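# Load aluminum blank into vise and sort parts, blanks

## Task

Put a single plain-gray aluminum blank on the vise's two low support bars. It must lie either with the same face up as the blanks starting on the infeed plate (the plate with short pins) or flipped over. Its long side must sit firmly against the fixed jaw (the end block without hoses), and its short end must sit firmly against the work stop (the short rod between the jaws). Every finished part goes flat into the black outfeed tray with its pocket facing up. Every remaining blank, aluminum or brass, stays entirely on the infeed plate. None may be stacked on another, each must be same side up or flipped, and none may rest on the pins. A finished part or blank left anywhere else means failure, and anything that stays in place only because the robot holds it does not count. At the end, any printed part may touch only the table and other printed parts, and a printed part still held by the robot is judged where it would land if dropped.

## Robot and tools

Robot: two FANUC CRX-5iA six-joint arms, left_arm and right_arm, each with a parallel two-finger gripper (50 mm maximum opening). Base poses in the scene frame: left_arm at (+0.021, +0.326, 0) m, right_arm at (-0.024, -0.334, 0) m, both turned only slightly about z.

Scene frame: origin on the table top midway between the arms, +x out over the table, +z up, left_arm on the +y side. The names left and right do not refer to image sides. Positions are in metres.

execute_actions(actions): actions is a list of actions. Each action is a table of 1 to 15 rows, and each row lasts one 1/30 s step. A table shorter than 15 rows repeats its last row until the 15 steps are used, so one action lasts 0.5 s. Every row is a single list of 18 numbers covering both arms, even if one arm stays idle. The order is: left_arm joints 1-6, left gripper position, force_limit, speed, then right_arm joints 1-6, right gripper position, force_limit, speed. Joint values are absolute target angles in radians, not offsets, in the same form as the Joint positions line. Stated ranges: waist ±3.491, shoulder ±3.140, elbow -1.187 to 4.328, forearm roll ±3.316, wrist pitch ±3.140, wrist roll ±3.927. The true ends can differ from these by up to 0.010. A call is rejected if a target lies more than 0.010 beyond a range end and also farther out than the joint's last reported angle. A target past the real end is clipped, and the result may then say "joint sent to its limit".

The three gripper numbers are each scaled to [-1, 1] and are absolute settings. position: +1 is fully open (50 mm), about -0.65 brings the pads together, and -1 means close until blocked (use this to grip). force_limit: per-pad force of about 20 N at -1, 102 N at 0 and 185 N at +1, with up to 17 % more possible. speed: 20 mm/s at -1, 85 at 0, 150 at +1. A new force or speed only takes effect once position changes by at least 0.01. To keep a gripper unchanged, repeat its previous three numbers, because 0 is itself a command. To soften a grip, open first and then close again.

Motion: joint speed caps are 2.62 rad/s (waist, shoulder), 3.14 (elbow) and 3.93 (wrist joints), with a 0.5 s ramp up. Each arm's joints are slowed together. Targets are held within a lead of the measured angles (0.805, 0.966 and 1.21 rad), and they are pulled back if they would move the gripper more than 70 mm from where it is now. Large moves therefore need several actions. The "Joint targets" line shows what is being tracked now. Send those values again to hold still, and finish any incomplete move in a later action. Time passes while you think, and the robot keeps the last command during that time.

Result lines: an empty list just returns the state and images. The state line gives each gripper's end_effector_position (the point between the pads, in metres, scene frame, less accurate at long reach) and end_effector_quat_wxyz. The fingers point along the gripper's +z axis and close along its x axis, with fingertips 17.5 mm past that point. A flat block sticks out about 9 cm toward the gripper's -y axis. Turning only the last joint moves the pad point around a 25 mm radius circle. Joint positions and Joint velocities give one block per arm (rad, rad/s). object_status codes: 0 moving, 1 blocked while opening, 2 blocked while closing (a real grip), 3 reached the commanded position or pads met (usually nothing is held). position_measured is in counts, with opening ≈ (250 − counts) × 0.202 mm. "joint command not followed" means the clearance check changed that arm's joint targets. After a grip at force_limit -1, status 2 can remain even if the object has slipped out, and gripping an off-center fixed object loses force over time.

Faults: an arm stops for 10 s and drops the rest of the call if contact torque reaches a joint's load limit (150 N m for the first three joints, 37.6 N m for the wrist joints, held weight included). It also stops if any external force on the arm, tool or load reaches 150 N. Holding a load heats the motors, and a MOTOR HOT warning comes before an OVER-TEMPERATURE FAULT brake stop. Do not let the arms collide or press on each other. Do not drop, slam or shove things, and never knock anything off the table. Random tugs may pull on held parts or nudge loose ones.

zoom_image(camera, region): camera is cam_high (504x504), cam_left_wrist or cam_right_wrist (616x616 fisheye). region is [x0, y0, x1, y1] in that camera's pixels from the top-left, at most 504 px on a side.

finished_scene(scene=1, optional): ends the scene for good once the last command has been held. The goal must already be met and stay met.

Printer: check_part(design, use_face) checks a design without printing. print_part(design, use_face) prints one green rigid part, placed loose on the table ahead of the bases, midway between them, in a space 108 mm (x) by 148 mm (y) by 99 mm high. design is a JSON string {"format":"print3d-design/1","features":[...]}. Each feature has op add or cut, one profile (rect, circle, slot or polygon, in mm), z0<z1 with at least 0.2 mm between them, and an optional taper. Follow the printing rules: start on the bed, overhangs up to 45°, walls at least 2.5 mm, a stable foot, and the part must fit the space. use_face (z-, z+, x-, x+, y-, y+) picks the face the part stands on. Printing is refused while any hand holds something, while anything is moving, or while anything is in or near the drop area. A design that crashes the printer software ends everything, so keep designs simple.

Each tool is called after "Request:" by a JSON object that holds its "op" and its "data", one argument or row to a line.

## Session

Request:
{"op": "execute_actions", "data": {
  "actions": []
}}

Scene clock: 0.00 s.
left_arm: end_effector_position=(+0.1712, -0.1479, +0.2240) position_measured=3 object_status=3 end_effector_quat_wxyz=(-0.021, +0.787, -0.289, +0.545) | right_arm: end_effector_position=(+0.4297, -0.6671, +0.2098) position_measured=3 object_status=3 end_effector_quat_wxyz=(+0.102, -0.686, +0.706, +0.143)
Joint positions: left_arm=[-1.793  0.123 -0.181 -1.19  -1.38  -0.141] | right_arm=[-0.71   0.474  0.482 -0.267 -1.813 -2.621]
Joint velocities: left_arm=[ 0.     0.    -0.    -0.     0.001  0.001] | right_arm=[-0.002 -0.001 -0.    -0.    -0.001  0.   ]
Joint targets: left_arm=[-1.793 0.123 -0.181 -1.190 -1.380 -0.141] | right_arm=[-0.710 0.474 0.482 -0.267 -1.813 -2.621]

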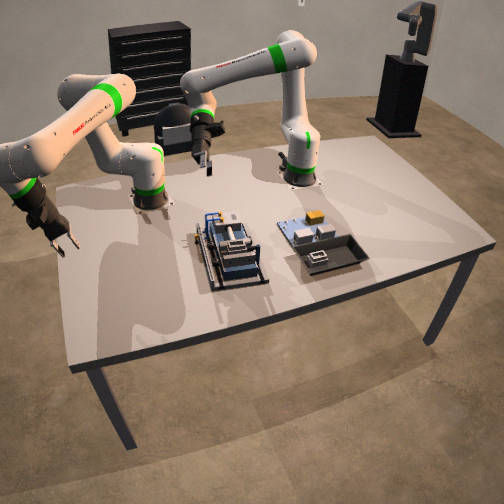

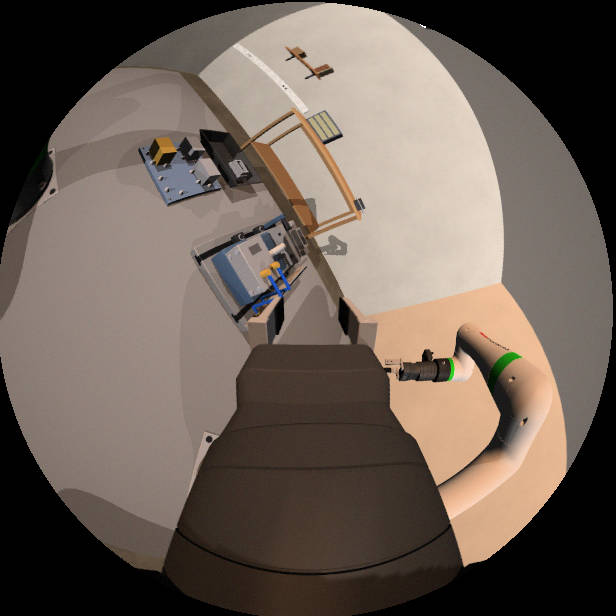

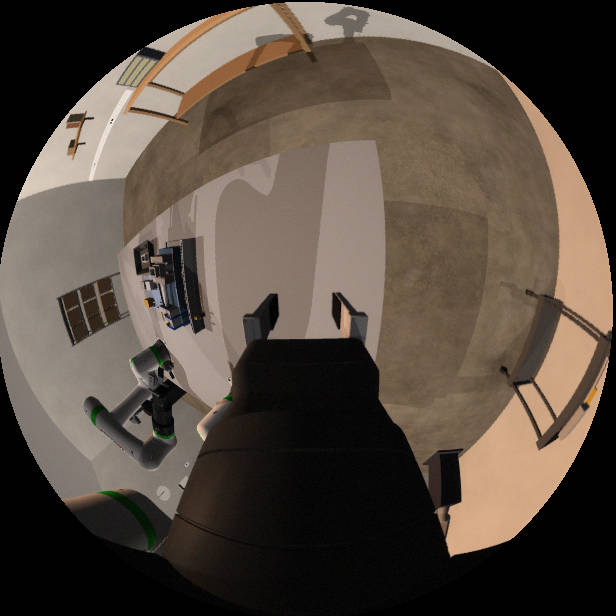

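Request:
{"op": "zoom_image", "data": {
  "camera": "cam_high",
  "region": [180, 190, 380, 300]
}}

Region (180, 190, 380, 300) of cam_high's 504x504 image, scaled by 2.520, with more detail than that image has; it fills the top 277 rows of this view, and the rest is white.

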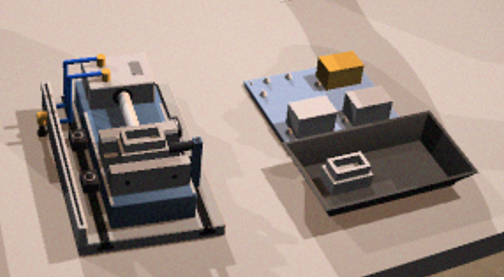

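Request:
{"op": "execute_actions", "data": {
  "actions": [
    [[0.2145,-0.418,-0.258,0,-1.731,-1.771,1,0,0, -0.71,0.474,0.482,-0.267,-1.813,-2.621,1,0,0]],
    [[0.2145,-0.418,-0.258,0,-1.731,-1.771,1,0,0, -0.71,0.474,0.482,-0.267,-1.813,-2.621,1,0,0]],
    [[0.2145,-0.418,-0.258,0,-1.731,-1.771,1,0,0, 0.732,-0.017,0.0593,0,-1.647,-2.429,1,0,0]],
    [[0.2145,-0.418,-0.258,0,-1.731,-1.771,1,0,0, 0.732,-0.017,0.0593,0,-1.647,-2.429,1,0,0]],
    [[0.2145,-0.418,-0.258,0,-1.731,-1.771,1,0,0, 0.732,-0.017,0.0593,0,-1.647,-2.429,1,0,0]]
  ]
}}

Scene clock: 8.93 s.
left_arm: end_effector_position=(+0.3001, +0.2746, +0.3002) position_measured=3 object_status=3 end_effector_quat_wxyz=(+0.000, +1.000, +0.000, -0.000) | right_arm: end_effector_position=(+0.4413, -0.2197, +0.2849) position_measured=3 object_status=3 end_effector_quat_wxyz=(-0.007, +0.973, -0.226, -0.038)
Joint positions: left_arm=[ 0.214 -0.418 -0.258 -0.    -1.731 -1.771] | right_arm=[ 0.314  0.092  0.153 -0.059 -1.684 -2.471]
Joint velocities: left_arm=[-0.001  0.    -0.001 -0.     0.    -0.   ] | right_arm=[ 0.751 -0.194 -0.167  0.105  0.066  0.076]
Joint targets: left_arm=[0.215 -0.418 -0.258 0.000 -1.731 -1.771] | right_arm=[0.454 0.055 0.121 -0.039 -1.671 -2.457]

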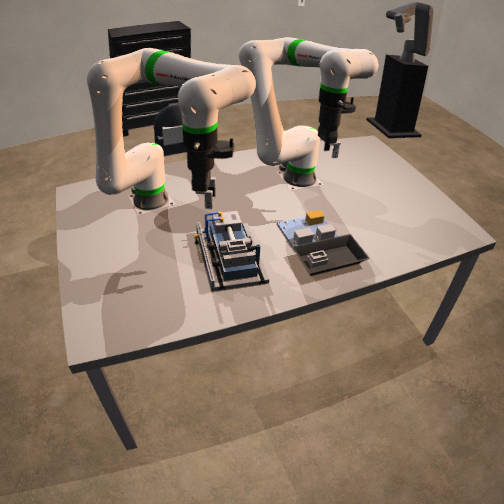

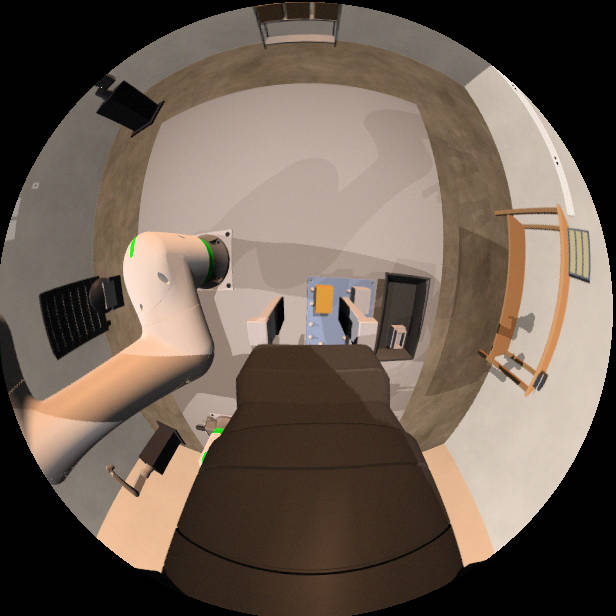

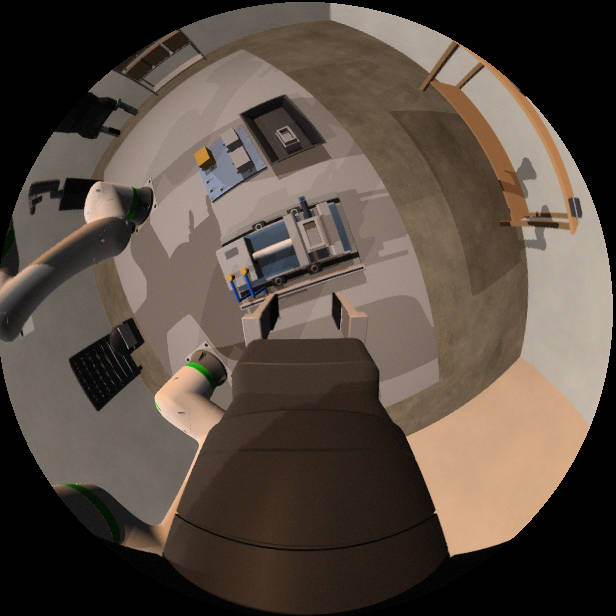

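Request:
{"op": "execute_actions", "data": {
  "actions": [
    [[0.2145,-0.418,-0.258,0,-1.731,-1.771,1,0,0, 0.732,-0.017,0.0593,0,-1.647,-2.429,1,0,0]],
    [[0.2145,-0.418,-0.258,0,-1.731,-1.771,1,0,0, 0.732,-0.017,0.0593,0,-1.647,-2.429,1,0,0]]
  ]
}}

Scene clock: 10.23 s.
left_arm: end_effector_position=(+0.3001, +0.2746, +0.3002) position_measured=3 object_status=3 end_effector_quat_wxyz=(+0.000, +1.000, +0.000, -0.000) | right_arm: end_effector_position=(+0.3502, -0.0748, +0.2997) position_measured=3 object_status=3 end_effector_quat_wxyz=(-0.000, +1.000, -0.000, +0.000)
Joint positions: left_arm=[ 0.215 -0.418 -0.258  0.    -1.731 -1.771] | right_arm=[ 0.732 -0.017  0.059 -0.    -1.647 -2.429]
Joint velocities: left_arm=[-0.001  0.     0.001  0.    -0.     0.   ] | right_arm=[ 0.001 -0.    -0.001 -0.001 -0.     0.   ]
Joint targets: left_arm=[0.215 -0.418 -0.258 0.000 -1.731 -1.771] | right_arm=[0.732 -0.017 0.059 0.000 -1.647 -2.429]

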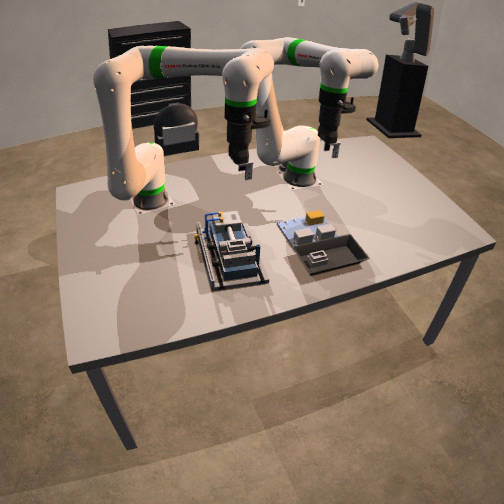

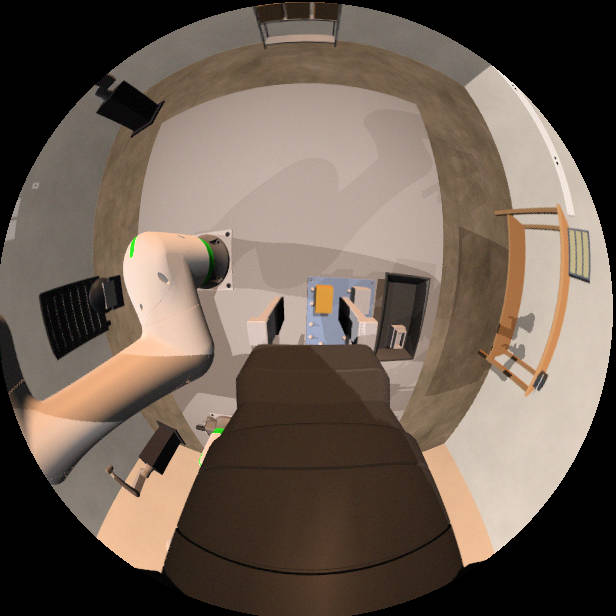

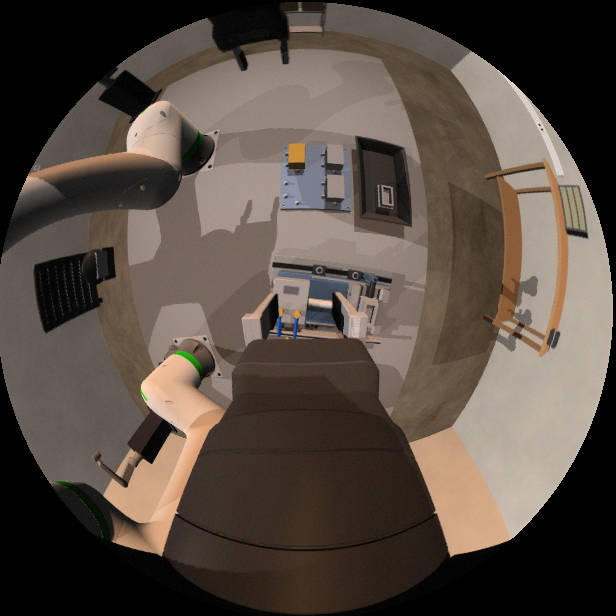

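Request:
{"op": "zoom_image", "data": {
  "camera": "cam_right_wrist",
  "region": [240, 120, 440, 350]
}}

Region (240, 120, 440, 350) of cam_right_wrist's 616x616 image, scaled by 2.191, with more detail than that image has; it fills the left 438 columns of this view, and the rest is white.

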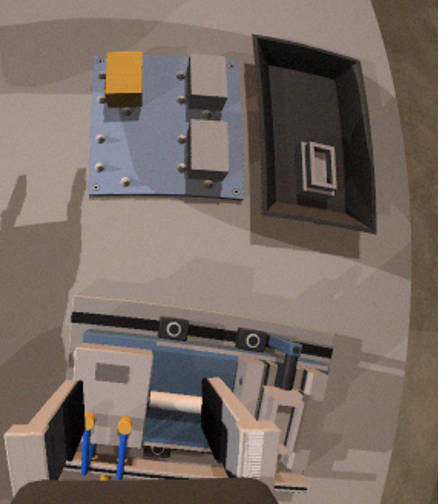

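Request:
{"op": "execute_actions", "data": {
  "actions": [
    [[0.2145,-0.418,-0.258,0,-1.731,-1.771,1,0,0, 0.4822,-0.1279,-0.1598,0,-1.5389,-2.179,1,0,0]],
    [[0.2145,-0.418,-0.258,0,-1.731,-1.771,1,0,0, 0.4822,-0.1279,-0.1598,0,-1.5389,-2.179,1,0,0]],
    [[0.2145,-0.418,-0.258,0,-1.731,-1.771,1,0,0, 0.4822,-0.1279,-0.1598,0,-1.5389,-2.179,1,0,0]]
  ]
}}

Request:
{"op": "zoom_image", "data": {
  "camera": "cam_right_wrist",
  "region": [200, 100, 440, 340]
}}

Scene clock: 13.23 s.
left_arm: end_effector_position=(+0.3001, +0.2746, +0.3002) position_measured=3 object_status=3 end_effector_quat_wxyz=(+0.000, +1.000, +0.000, -0.000) | right_arm: end_effector_position=(+0.3601, -0.1999, +0.2499) position_measured=3 object_status=3 end_effector_quat_wxyz=(+0.000, +1.000, -0.000, +0.000)
Joint positions: left_arm=[ 0.215 -0.418 -0.258  0.    -1.731 -1.771] | right_arm=[ 0.482 -0.128 -0.16   0.    -1.539 -2.179]
Joint velocities: left_arm=[ 0.     0.    -0.     0.002 -0.     0.001] | right_arm=[ 0.001  0.001 -0.001  0.001 -0.001  0.   ]
Joint targets: left_arm=[0.215 -0.418 -0.258 0.000 -1.731 -1.771] | right_arm=[0.482 -0.128 -0.160 0.000 -1.539 -2.179]

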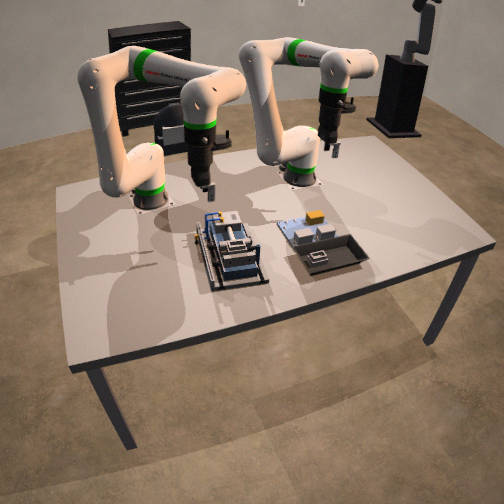

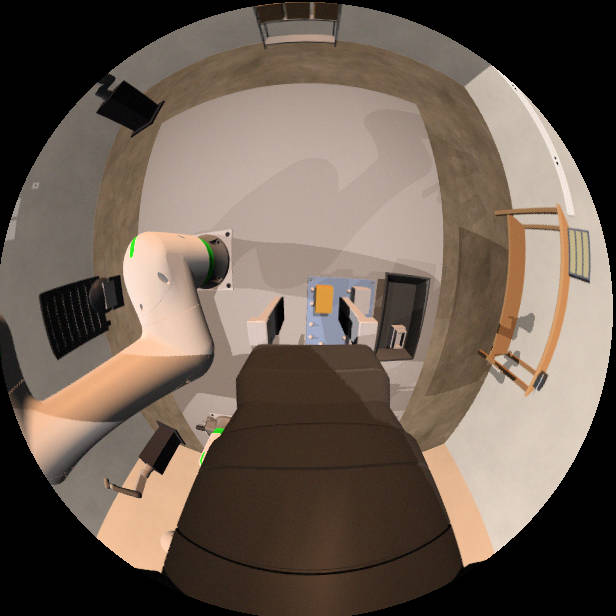

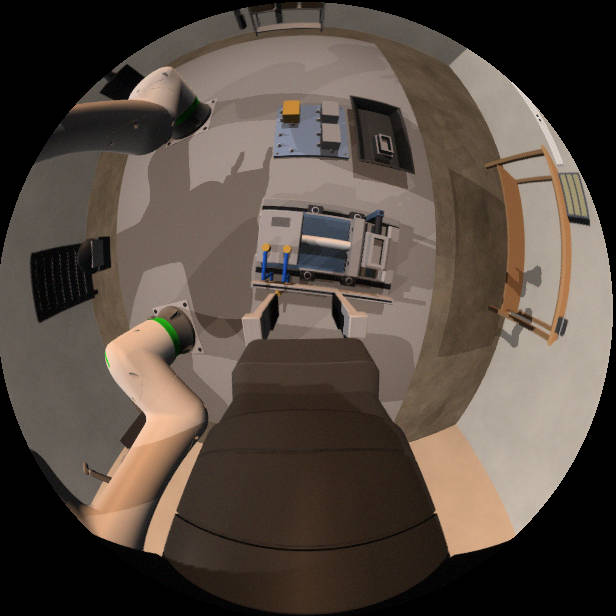

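Region (200, 100, 440, 340) of cam_right_wrist's 616x616 image, scaled by 2.100, with more detail than that image has.

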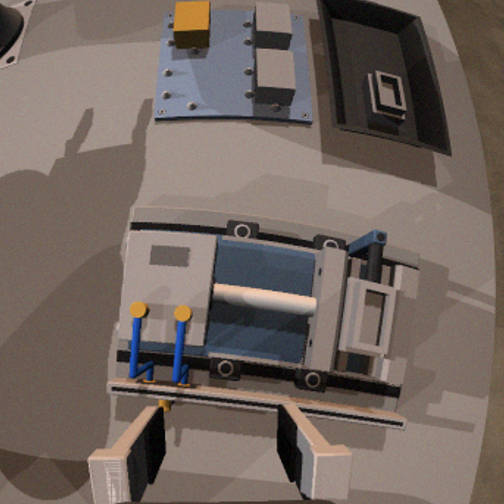

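Request:
{"op": "execute_actions", "data": {
  "actions": [
    [[0.2145,-0.418,-0.258,0,-1.731,-1.771,1,0,0, 0.4433,0.1328,-0.0153,0,-1.4227,-2.1401,1,0,0]],
    [[0.2145,-0.418,-0.258,0,-1.731,-1.771,1,0,0, 0.4433,0.1328,-0.0153,0,-1.4227,-2.1401,1,0,0]],
    [[0.2145,-0.418,-0.258,0,-1.731,-1.771,1,0,0, 0.4433,0.1328,-0.0153,0,-1.4227,-2.1401,1,0,0]]
  ]
}}

Request:
{"op": "zoom_image", "data": {
  "camera": "cam_right_wrist",
  "region": [200, 130, 420, 350]
}}

Scene clock: 17.93 s.
left_arm: end_effector_position=(+0.3001, +0.2746, +0.3002) position_measured=3 object_status=3 end_effector_quat_wxyz=(+0.000, +1.000, +0.000, -0.000) | right_arm: end_effector_position=(+0.4500, -0.1599, +0.1999) position_measured=3 object_status=3 end_effector_quat_wxyz=(-0.000, +1.000, -0.000, -0.000)
Joint positions: left_arm=[ 0.214 -0.418 -0.258  0.    -1.731 -1.771] | right_arm=[ 0.443  0.133 -0.015 -0.    -1.423 -2.14 ]
Joint velocities: left_arm=[-0.001 -0.    -0.    -0.    -0.     0.   ] | right_arm=[ 0.002 -0.001  0.     0.    -0.002  0.   ]
Joint targets: left_arm=[0.215 -0.418 -0.258 0.000 -1.731 -1.771] | right_arm=[0.443 0.133 -0.015 0.000 -1.423 -2.140]

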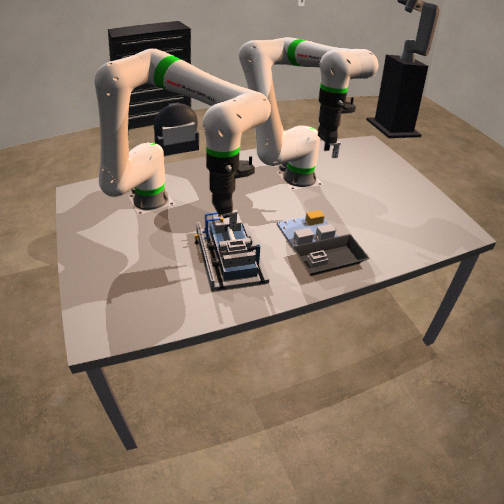

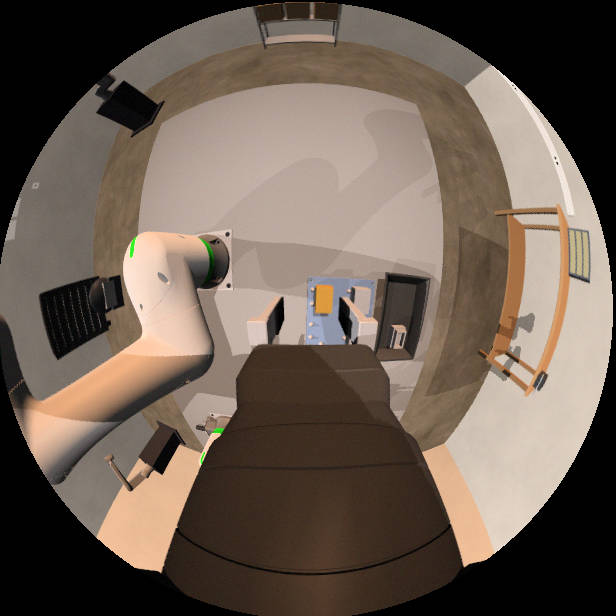

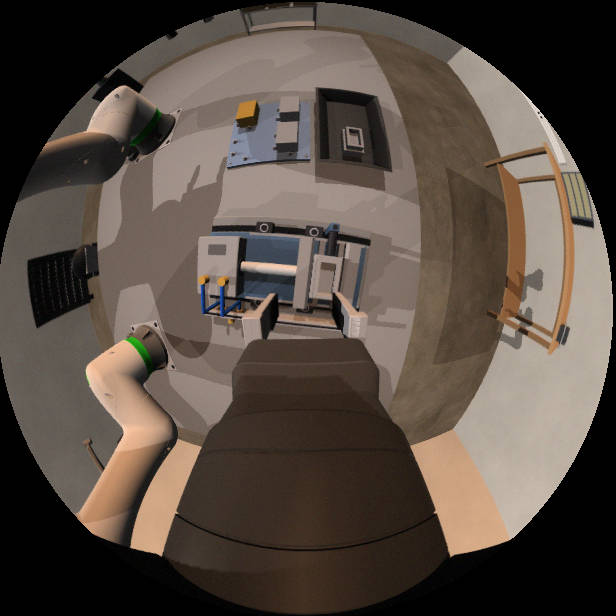

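Region (200, 130, 420, 350) of cam_right_wrist's 616x616 image, scaled by 2.291, with more detail than that image has.

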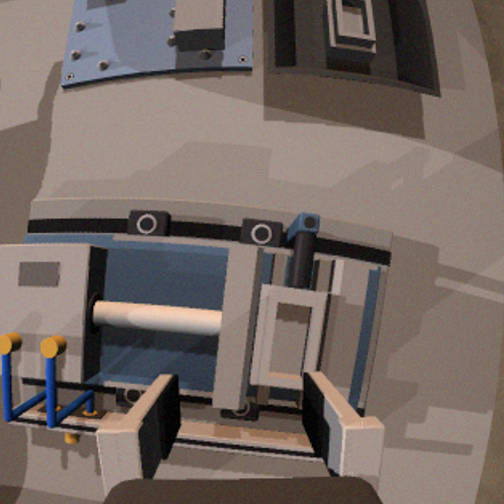

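Request:
{"op": "execute_actions", "data": {
  "actions": [
    [[0.2145,-0.418,-0.258,0,-1.731,-1.771,1,0,0, 0.4439,0.2505,-0.0183,0,-1.302,-2.2307,1,0,0]],
    [[0.2145,-0.418,-0.258,0,-1.731,-1.771,1,0,0, 0.4439,0.2505,-0.0183,0,-1.302,-2.2307,1,0,0]],
    [[0.2145,-0.418,-0.258,0,-1.731,-1.771,1,0,0, 0.4439,0.2505,-0.0183,0,-1.302,-2.2307,1,0,0]]
  ]
}}

Request:
{"op": "zoom_image", "data": {
  "camera": "cam_right_wrist",
  "region": [190, 130, 410, 350]
}}

Scene clock: 22.37 s.
left_arm: end_effector_position=(+0.3001, +0.2746, +0.3002) position_measured=3 object_status=3 end_effector_quat_wxyz=(+0.000, +1.000, +0.000, -0.000) | right_arm: end_effector_position=(+0.4830, -0.1399, +0.1400) position_measured=3 object_status=3 end_effector_quat_wxyz=(+0.000, +0.999, -0.045, +0.000)
Joint positions: left_arm=[ 0.214 -0.418 -0.258  0.    -1.731 -1.771] | right_arm=[ 0.444  0.25  -0.018  0.    -1.302 -2.231]
Joint velocities: left_arm=[-0.    -0.     0.     0.001  0.     0.001] | right_arm=[-0.001 -0.     0.     0.     0.001 -0.   ]
Joint targets: left_arm=[0.215 -0.418 -0.258 0.000 -1.731 -1.771] | right_arm=[0.444 0.250 -0.018 0.000 -1.302 -2.231]

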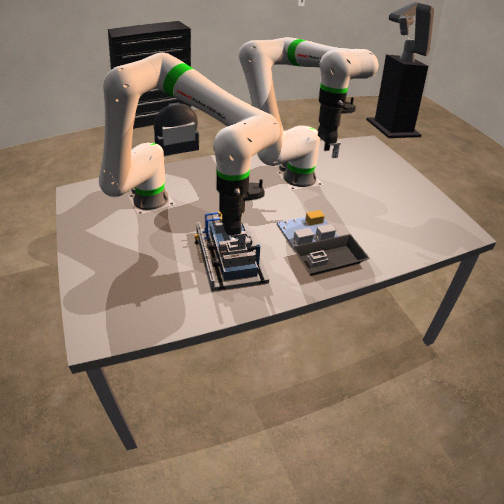

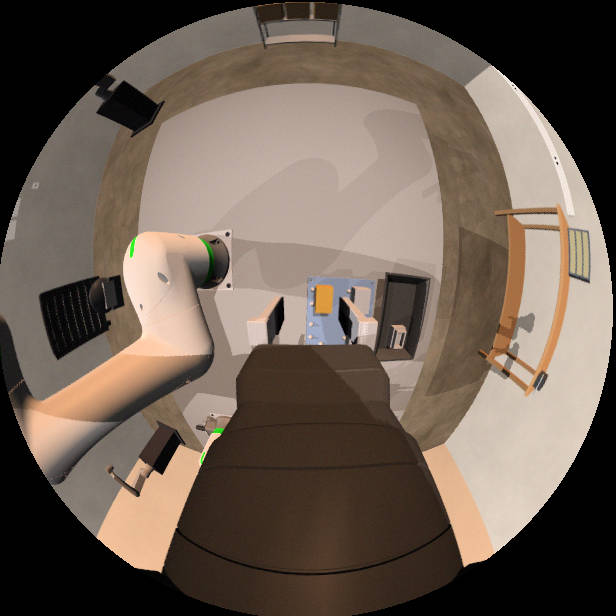

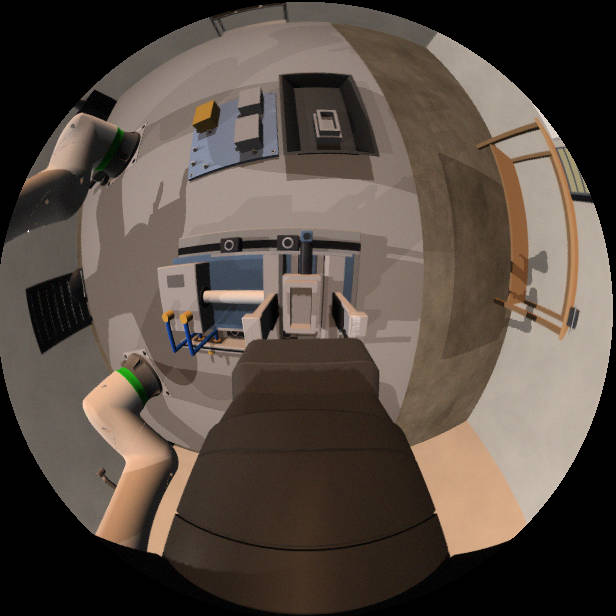

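Region (190, 130, 410, 350) of cam_right_wrist's 616x616 image, scaled by 2.291, with more detail than that image has.

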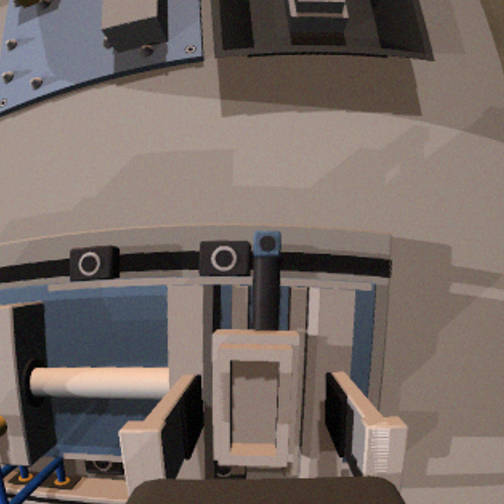

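Request:
{"op": "zoom_image", "data": {
  "camera": "cam_high",
  "region": [185, 195, 285, 295]
}}

Region (185, 195, 285, 295) of cam_high's 504x504 image, scaled by 5.040, with more detail than that image has.

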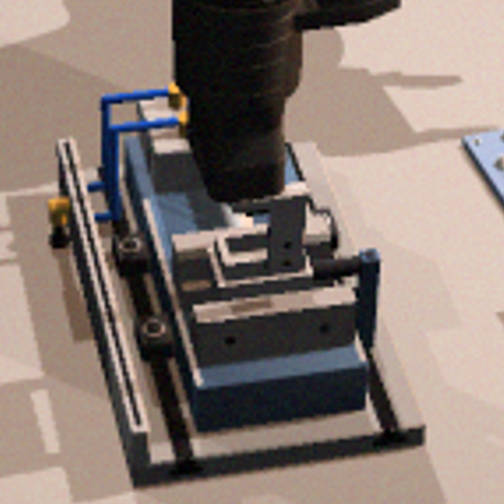

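Request:
{"op": "execute_actions", "data": {
  "actions": [
    [[0.2145,-0.418,-0.258,0,-1.731,-1.771,1,0,0, 0.4476,0.2741,-0.0863,0,-1.2104,-2.2344,1,0,0]],
    [[0.2145,-0.418,-0.258,0,-1.731,-1.771,1,0,0, 0.4476,0.2741,-0.0863,0,-1.2104,-2.2344,1,0,0]]
  ]
}}

Request:
{"op": "zoom_image", "data": {
  "camera": "cam_right_wrist",
  "region": [190, 170, 410, 350]
}}

Scene clock: 34.93 s.
left_arm: end_effector_position=(+0.3001, +0.2746, +0.3002) position_measured=3 object_status=3 end_effector_quat_wxyz=(+0.000, +1.000, +0.000, -0.000) | right_arm: end_effector_position=(+0.4816, -0.1394, +0.1151) position_measured=3 object_status=3 end_effector_quat_wxyz=(-0.000, +0.999, -0.045, +0.000)
Joint positions: left_arm=[ 0.215 -0.418 -0.258  0.    -1.731 -1.771] | right_arm=[ 0.446  0.265 -0.061  0.    -1.244 -2.233]
Joint velocities: left_arm=[-0.     0.     0.    -0.001  0.    -0.001] | right_arm=[-0.001 -0.001 -0.     0.    -0.    -0.001]
Joint targets: left_arm=[0.215 -0.418 -0.258 0.000 -1.731 -1.771] | right_arm=[0.446 0.265 -0.061 0.000 -1.244 -2.233]
FORCE FAULT: contact force on the right arm reached its limit, and that arm stopped for 10 seconds. The contact can be on any part of that arm, not only on its tool. That time counts as 18 of the actions that you can send in this scene. That arm's remaining commands of this call were not run. That arm holds still and accepts commands again. Move the arm away from the contact; if what it grips holds it there, let go first. Pushing or pulling that hard again can fault the arm again.

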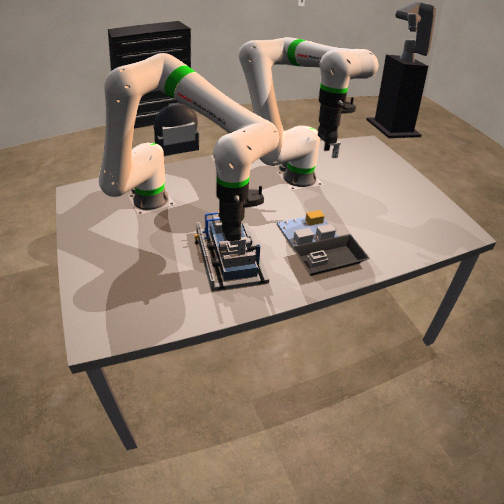

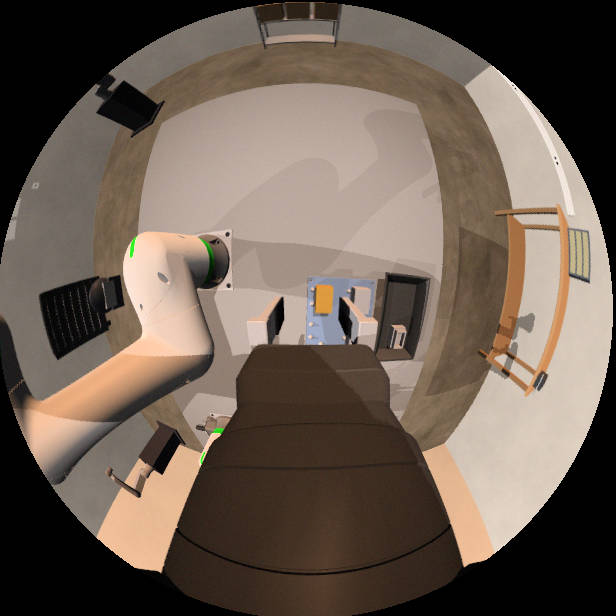

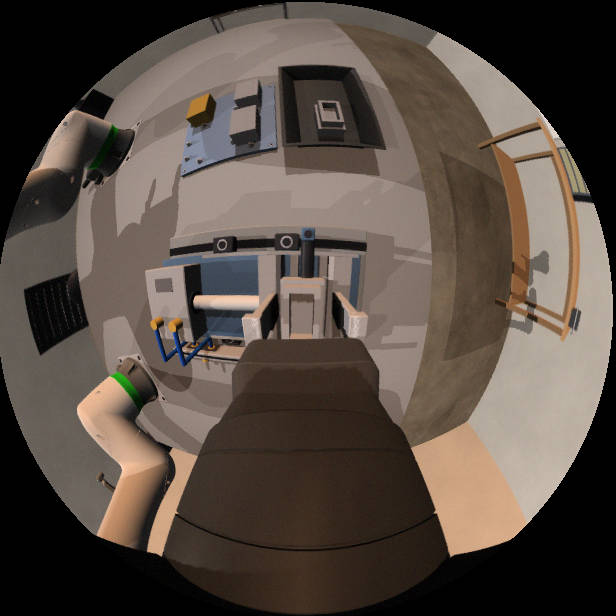

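Region (190, 170, 410, 350) of cam_right_wrist's 616x616 image, scaled by 2.291, with more detail than that image has; it fills the top 412 rows of this view, and the rest is white.

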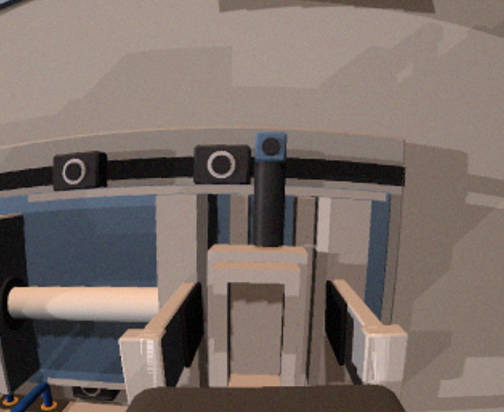

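Request:
{"op": "execute_actions", "data": {
  "actions": [
    [[0.2145,-0.418,-0.258,0,-1.731,-1.771,1,0,0, 0.446,0.2638,-0.0576,0,-1.2486,-2.233,1,0,0]],
    [[0.2145,-0.418,-0.258,0,-1.731,-1.771,1,0,0, 0.446,0.2638,-0.0576,0,-1.2486,-2.233,-1,0,0]],
    [[0.2145,-0.418,-0.258,0,-1.731,-1.771,1,0,0, 0.446,0.2638,-0.0576,0,-1.2486,-2.233,-1,0,0]]
  ]
}}

Scene clock: 38.67 s.
left_arm: end_effector_position=(+0.3001, +0.2746, +0.3002) position_measured=3 object_status=3 end_effector_quat_wxyz=(+0.000, +1.000, +0.000, -0.000) | right_arm: end_effector_position=(+0.4818, -0.1394, +0.1170) position_measured=68 object_status=2 end_effector_quat_wxyz=(-0.000, +0.999, -0.045, +0.000)
Joint positions: left_arm=[ 0.215 -0.418 -0.258  0.    -1.731 -1.771] | right_arm=[ 0.446  0.264 -0.058 -0.    -1.249 -2.233]
Joint velocities: left_arm=[-0.001 -0.    -0.     0.    -0.     0.001] | right_arm=[ 0.001  0.002  0.     0.    -0.    -0.   ]
Joint targets: left_arm=[0.215 -0.418 -0.258 0.000 -1.731 -1.771] | right_arm=[0.446 0.264 -0.058 0.000 -1.249 -2.233]

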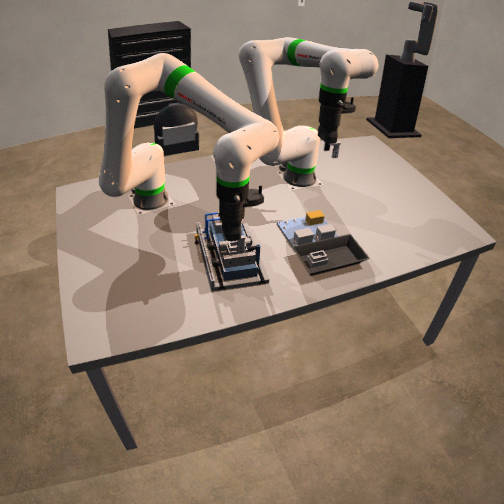

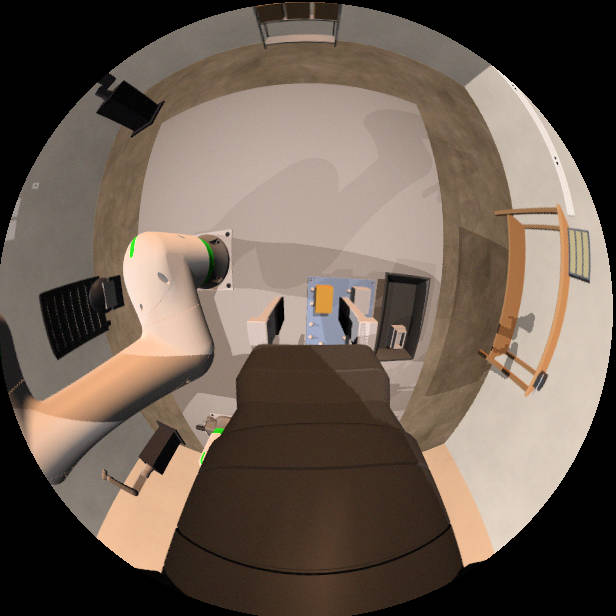

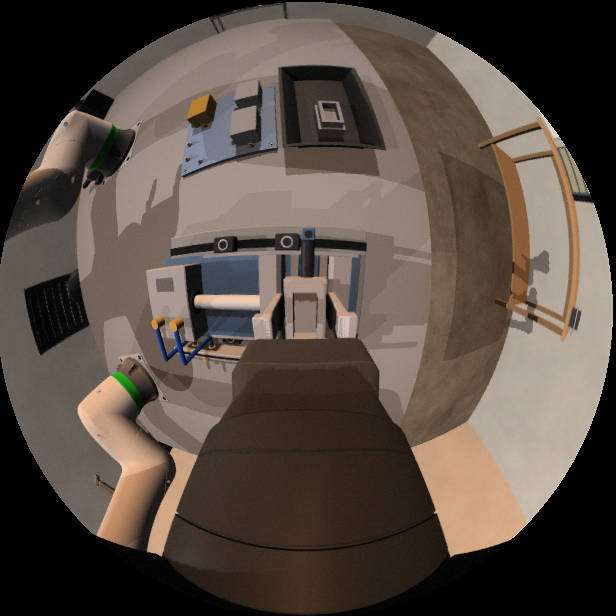

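Request:
{"op": "execute_actions", "data": {
  "actions": [
    [[0.2145,-0.418,-0.258,0,-1.731,-1.771,1,0,0, 0.446,0.2614,-0.0508,0,-1.2578,-2.233,-1,0,0],[0.2145,-0.418,-0.258,0,-1.731,-1.771,1,0,0, 0.446,0.2595,-0.0454,0,-1.2651,-2.233,-1,0,0],[0.2145,-0.418,-0.258,0,-1.731,-1.771,1,0,0, 0.446,0.2576,-0.0399,0,-1.2724,-2.233,-1,0,0],[0.2145,-0.418,-0.258,0,-1.731,-1.771,1,0,0, 0.446,0.2557,-0.0345,0,-1.2797,-2.233,-1,0,0],[0.2145,-0.418,-0.258,0,-1.731,-1.771,1,0,0, 0.446,0.2539,-0.029,0,-1.2871,-2.233,-1,0,0],[0.2145,-0.418,-0.258,0,-1.731,-1.771,1,0,0, 0.446,0.2520,-0.0236,0,-1.2944,-2.233,-1,0,0]],
    []
  ]
}}

Scene clock: 40.47 s.
left_arm: end_effector_position=(+0.3001, +0.2746, +0.3002) position_measured=3 object_status=3 end_effector_quat_wxyz=(+0.000, +1.000, +0.000, -0.000) | right_arm: end_effector_position=(+0.4827, -0.1388, +0.1368) position_measured=68 object_status=2 end_effector_quat_wxyz=(-0.000, +0.999, -0.045, +0.000)
Joint positions: left_arm=[ 0.215 -0.418 -0.258  0.    -1.731 -1.771] | right_arm=[ 0.446  0.252 -0.024 -0.    -1.294 -2.233]
Joint velocities: left_arm=[ 0.001  0.     0.    -0.002  0.001 -0.002] | right_arm=[ 0.    -0.003  0.006  0.    -0.008 -0.001]
Joint targets: left_arm=[0.215 -0.418 -0.258 0.000 -1.731 -1.771] | right_arm=[0.446 0.252 -0.024 0.000 -1.294 -2.233]

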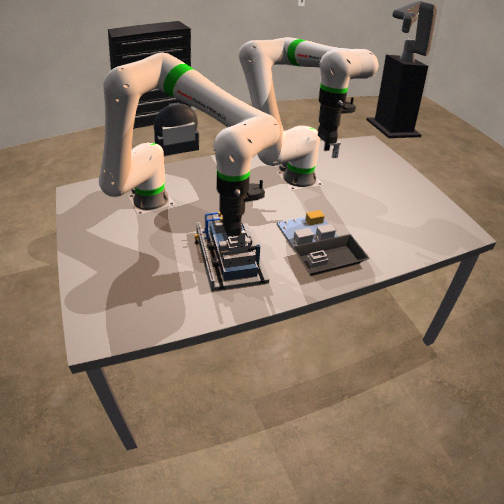

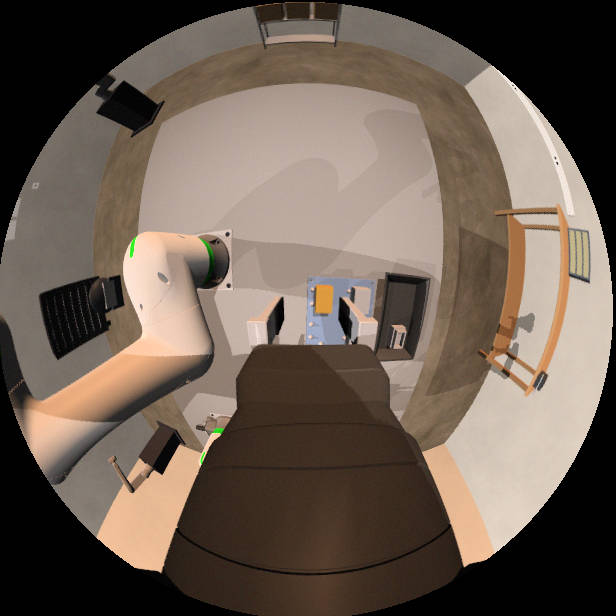

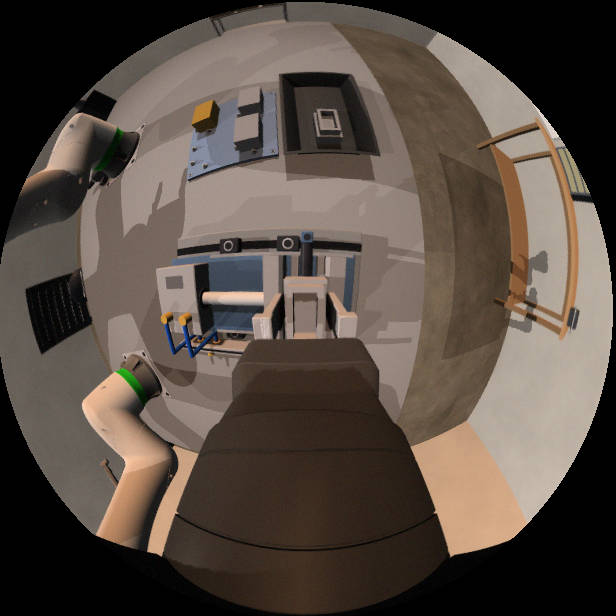

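Request:
{"op": "execute_actions", "data": {
  "actions": [
    [[0.2145,-0.418,-0.258,0,-1.731,-1.771,1,0,0, 0.446,0.2192,0.0855,0,-1.4372,-2.233,-1,0,0]],
    [[0.2145,-0.418,-0.258,0,-1.731,-1.771,1,0,0, 0.446,0.2192,0.0855,0,-1.4372,-2.233,-1,0,0]],
    [[0.2145,-0.418,-0.258,0,-1.731,-1.771,1,0,0, 0.6581,0.6602,0.705,0,-1.6156,-2.3549,-1,0,0]],
    [[0.2145,-0.418,-0.258,0,-1.731,-1.771,1,0,0, 0.6581,0.6602,0.705,0,-1.6156,-2.3549,-1,0,0]],
    [[0.2145,-0.418,-0.258,0,-1.731,-1.771,1,0,0, 0.6581,0.6602,0.705,0,-1.6156,-2.3549,-1,0,0]],
    [[0.2145,-0.418,-0.258,0,-1.731,-1.771,1,0,0, 0.6581,0.6602,0.705,0,-1.6156,-2.3549,-1,0,0]]
  ]
}}

Scene clock: 47.67 s.
left_arm: end_effector_position=(+0.3001, +0.2746, +0.3002) position_measured=3 object_status=3 end_effector_quat_wxyz=(+0.000, +1.000, +0.000, -0.000) | right_arm: end_effector_position=(+0.5500, +0.0800, +0.2001) position_measured=68 object_status=2 end_effector_quat_wxyz=(+0.000, +1.000, -0.000, -0.000)
Joint positions: left_arm=[ 0.215 -0.418 -0.258  0.    -1.731 -1.771] | right_arm=[ 0.658  0.66   0.705 -0.    -1.616 -2.355]
Joint velocities: left_arm=[ 0.001  0.    -0.     0.001 -0.     0.001] | right_arm=[ 0.002 -0.001 -0.001  0.001  0.002  0.   ]
Joint targets: left_arm=[0.215 -0.418 -0.258 0.000 -1.731 -1.771] | right_arm=[0.658 0.660 0.705 0.000 -1.616 -2.355]

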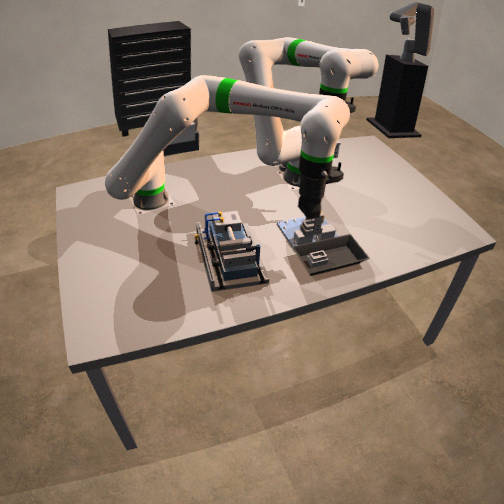

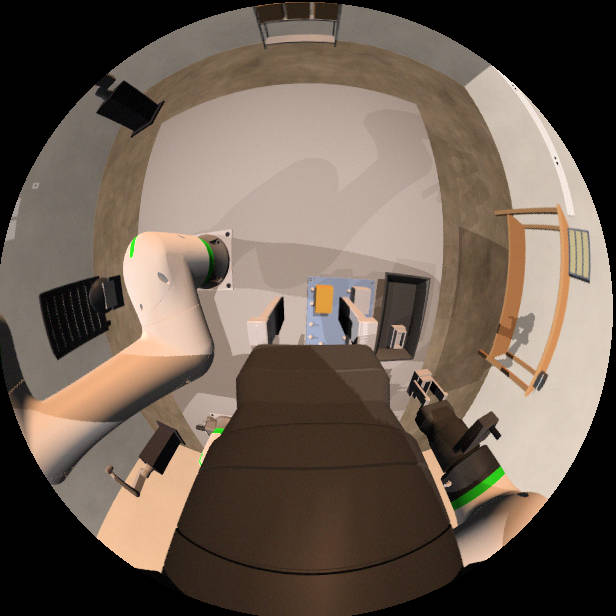

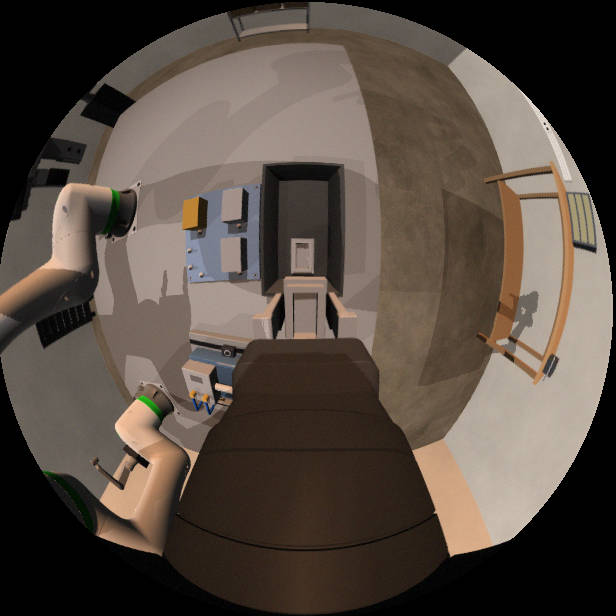

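Request:
{"op": "zoom_image", "data": {
  "camera": "cam_right_wrist",
  "region": [170, 140, 390, 350]
}}

Region (170, 140, 390, 350) of cam_right_wrist's 616x616 image, scaled by 2.291, with more detail than that image has; it fills the top 481 rows of this view, and the rest is white.

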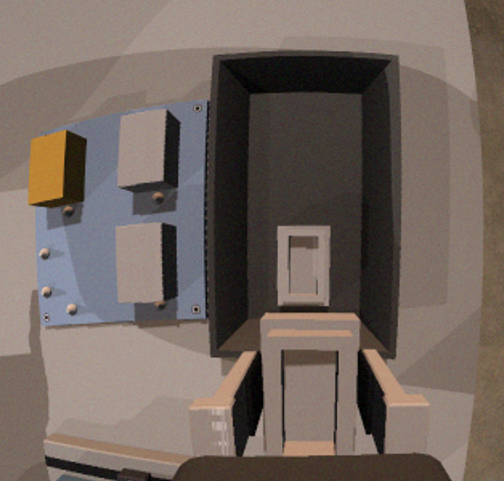

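Request:
{"op": "execute_actions", "data": {
  "actions": [
    [[0.2145,-0.418,-0.258,0,-1.731,-1.771,1,0,0, 0.7859,0.9828,1.0657,0,-1.6537,-2.4827,-1,0,0]],
    [[0.2145,-0.418,-0.258,0,-1.731,-1.771,1,0,0, 0.7859,0.9828,1.0657,0,-1.6537,-2.4827,-1,0,0]],
    [[0.2145,-0.418,-0.258,0,-1.731,-1.771,1,0,0, 0.7859,0.9828,1.0657,0,-1.6537,-2.4827,-1,0,0]],
    [[0.2145,-0.418,-0.258,0,-1.731,-1.771,1,0,0, 0.7859,0.9828,1.0657,0,-1.6537,-2.4827,-1,0,0]]
  ]
}}

Request:
{"op": "zoom_image", "data": {
  "camera": "cam_high",
  "region": [260, 180, 400, 290]
}}

Scene clock: 52.43 s.
left_arm: end_effector_position=(+0.3001, +0.2746, +0.3002) position_measured=3 object_status=3 end_effector_quat_wxyz=(+0.000, +1.000, +0.000, -0.000) | right_arm: end_effector_position=(+0.5501, +0.2201, +0.1200) position_measured=68 object_status=2 end_effector_quat_wxyz=(+0.000, +1.000, -0.000, -0.000)
Joint positions: left_arm=[ 0.215 -0.418 -0.258  0.    -1.731 -1.771] | right_arm=[ 0.786  0.983  1.066  0.    -1.654 -2.483]
Joint velocities: left_arm=[-0.     0.     0.     0.     0.001 -0.   ] | right_arm=[ 0.002 -0.001 -0.     0.     0.     0.001]
Joint targets: left_arm=[0.215 -0.418 -0.258 0.000 -1.731 -1.771] | right_arm=[0.786 0.983 1.066 0.000 -1.654 -2.483]

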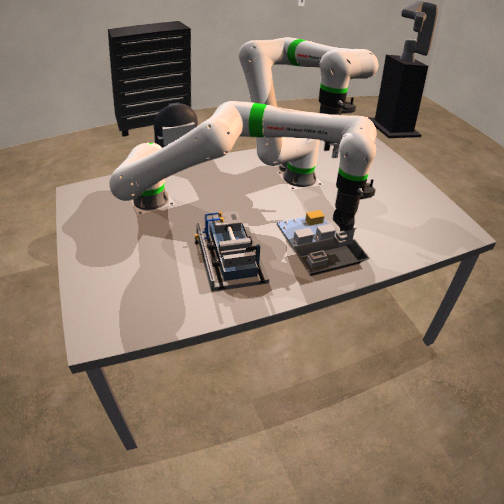

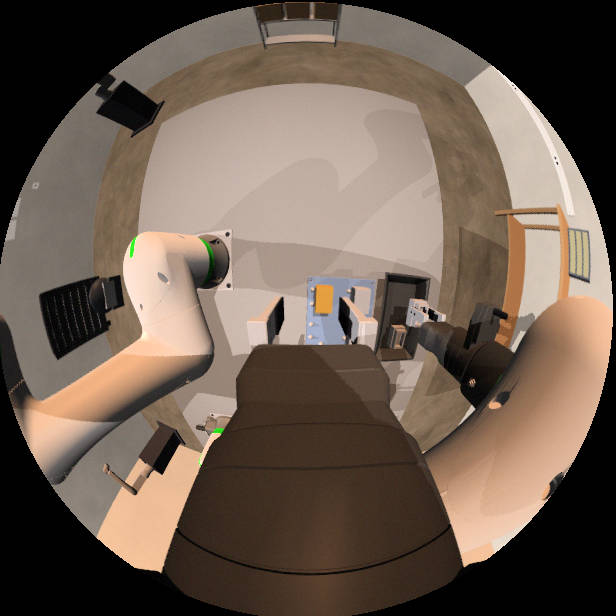

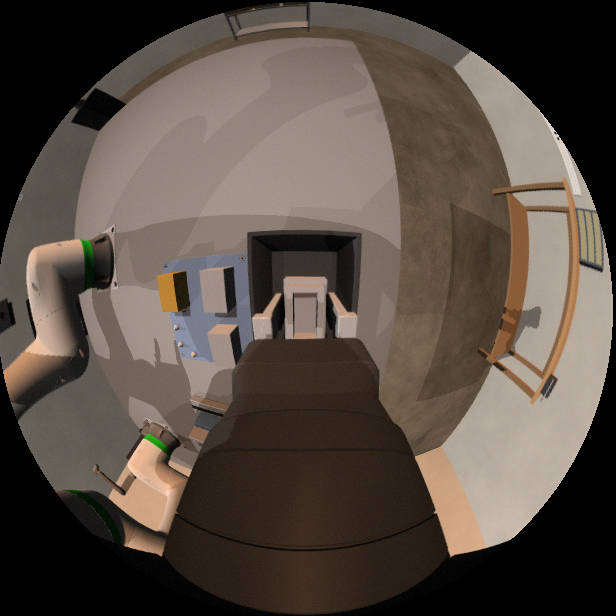

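Region (260, 180, 400, 290) of cam_high's 504x504 image, scaled by 3.600, with more detail than that image has; it fills the top 396 rows of this view, and the rest is white.

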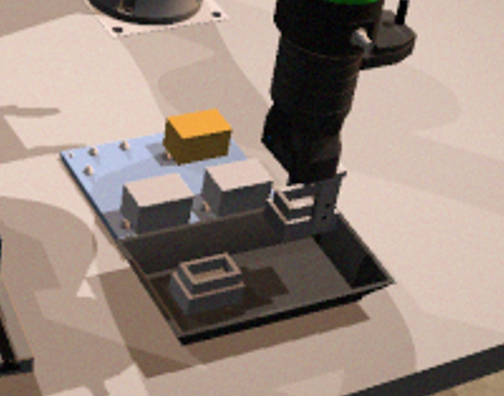

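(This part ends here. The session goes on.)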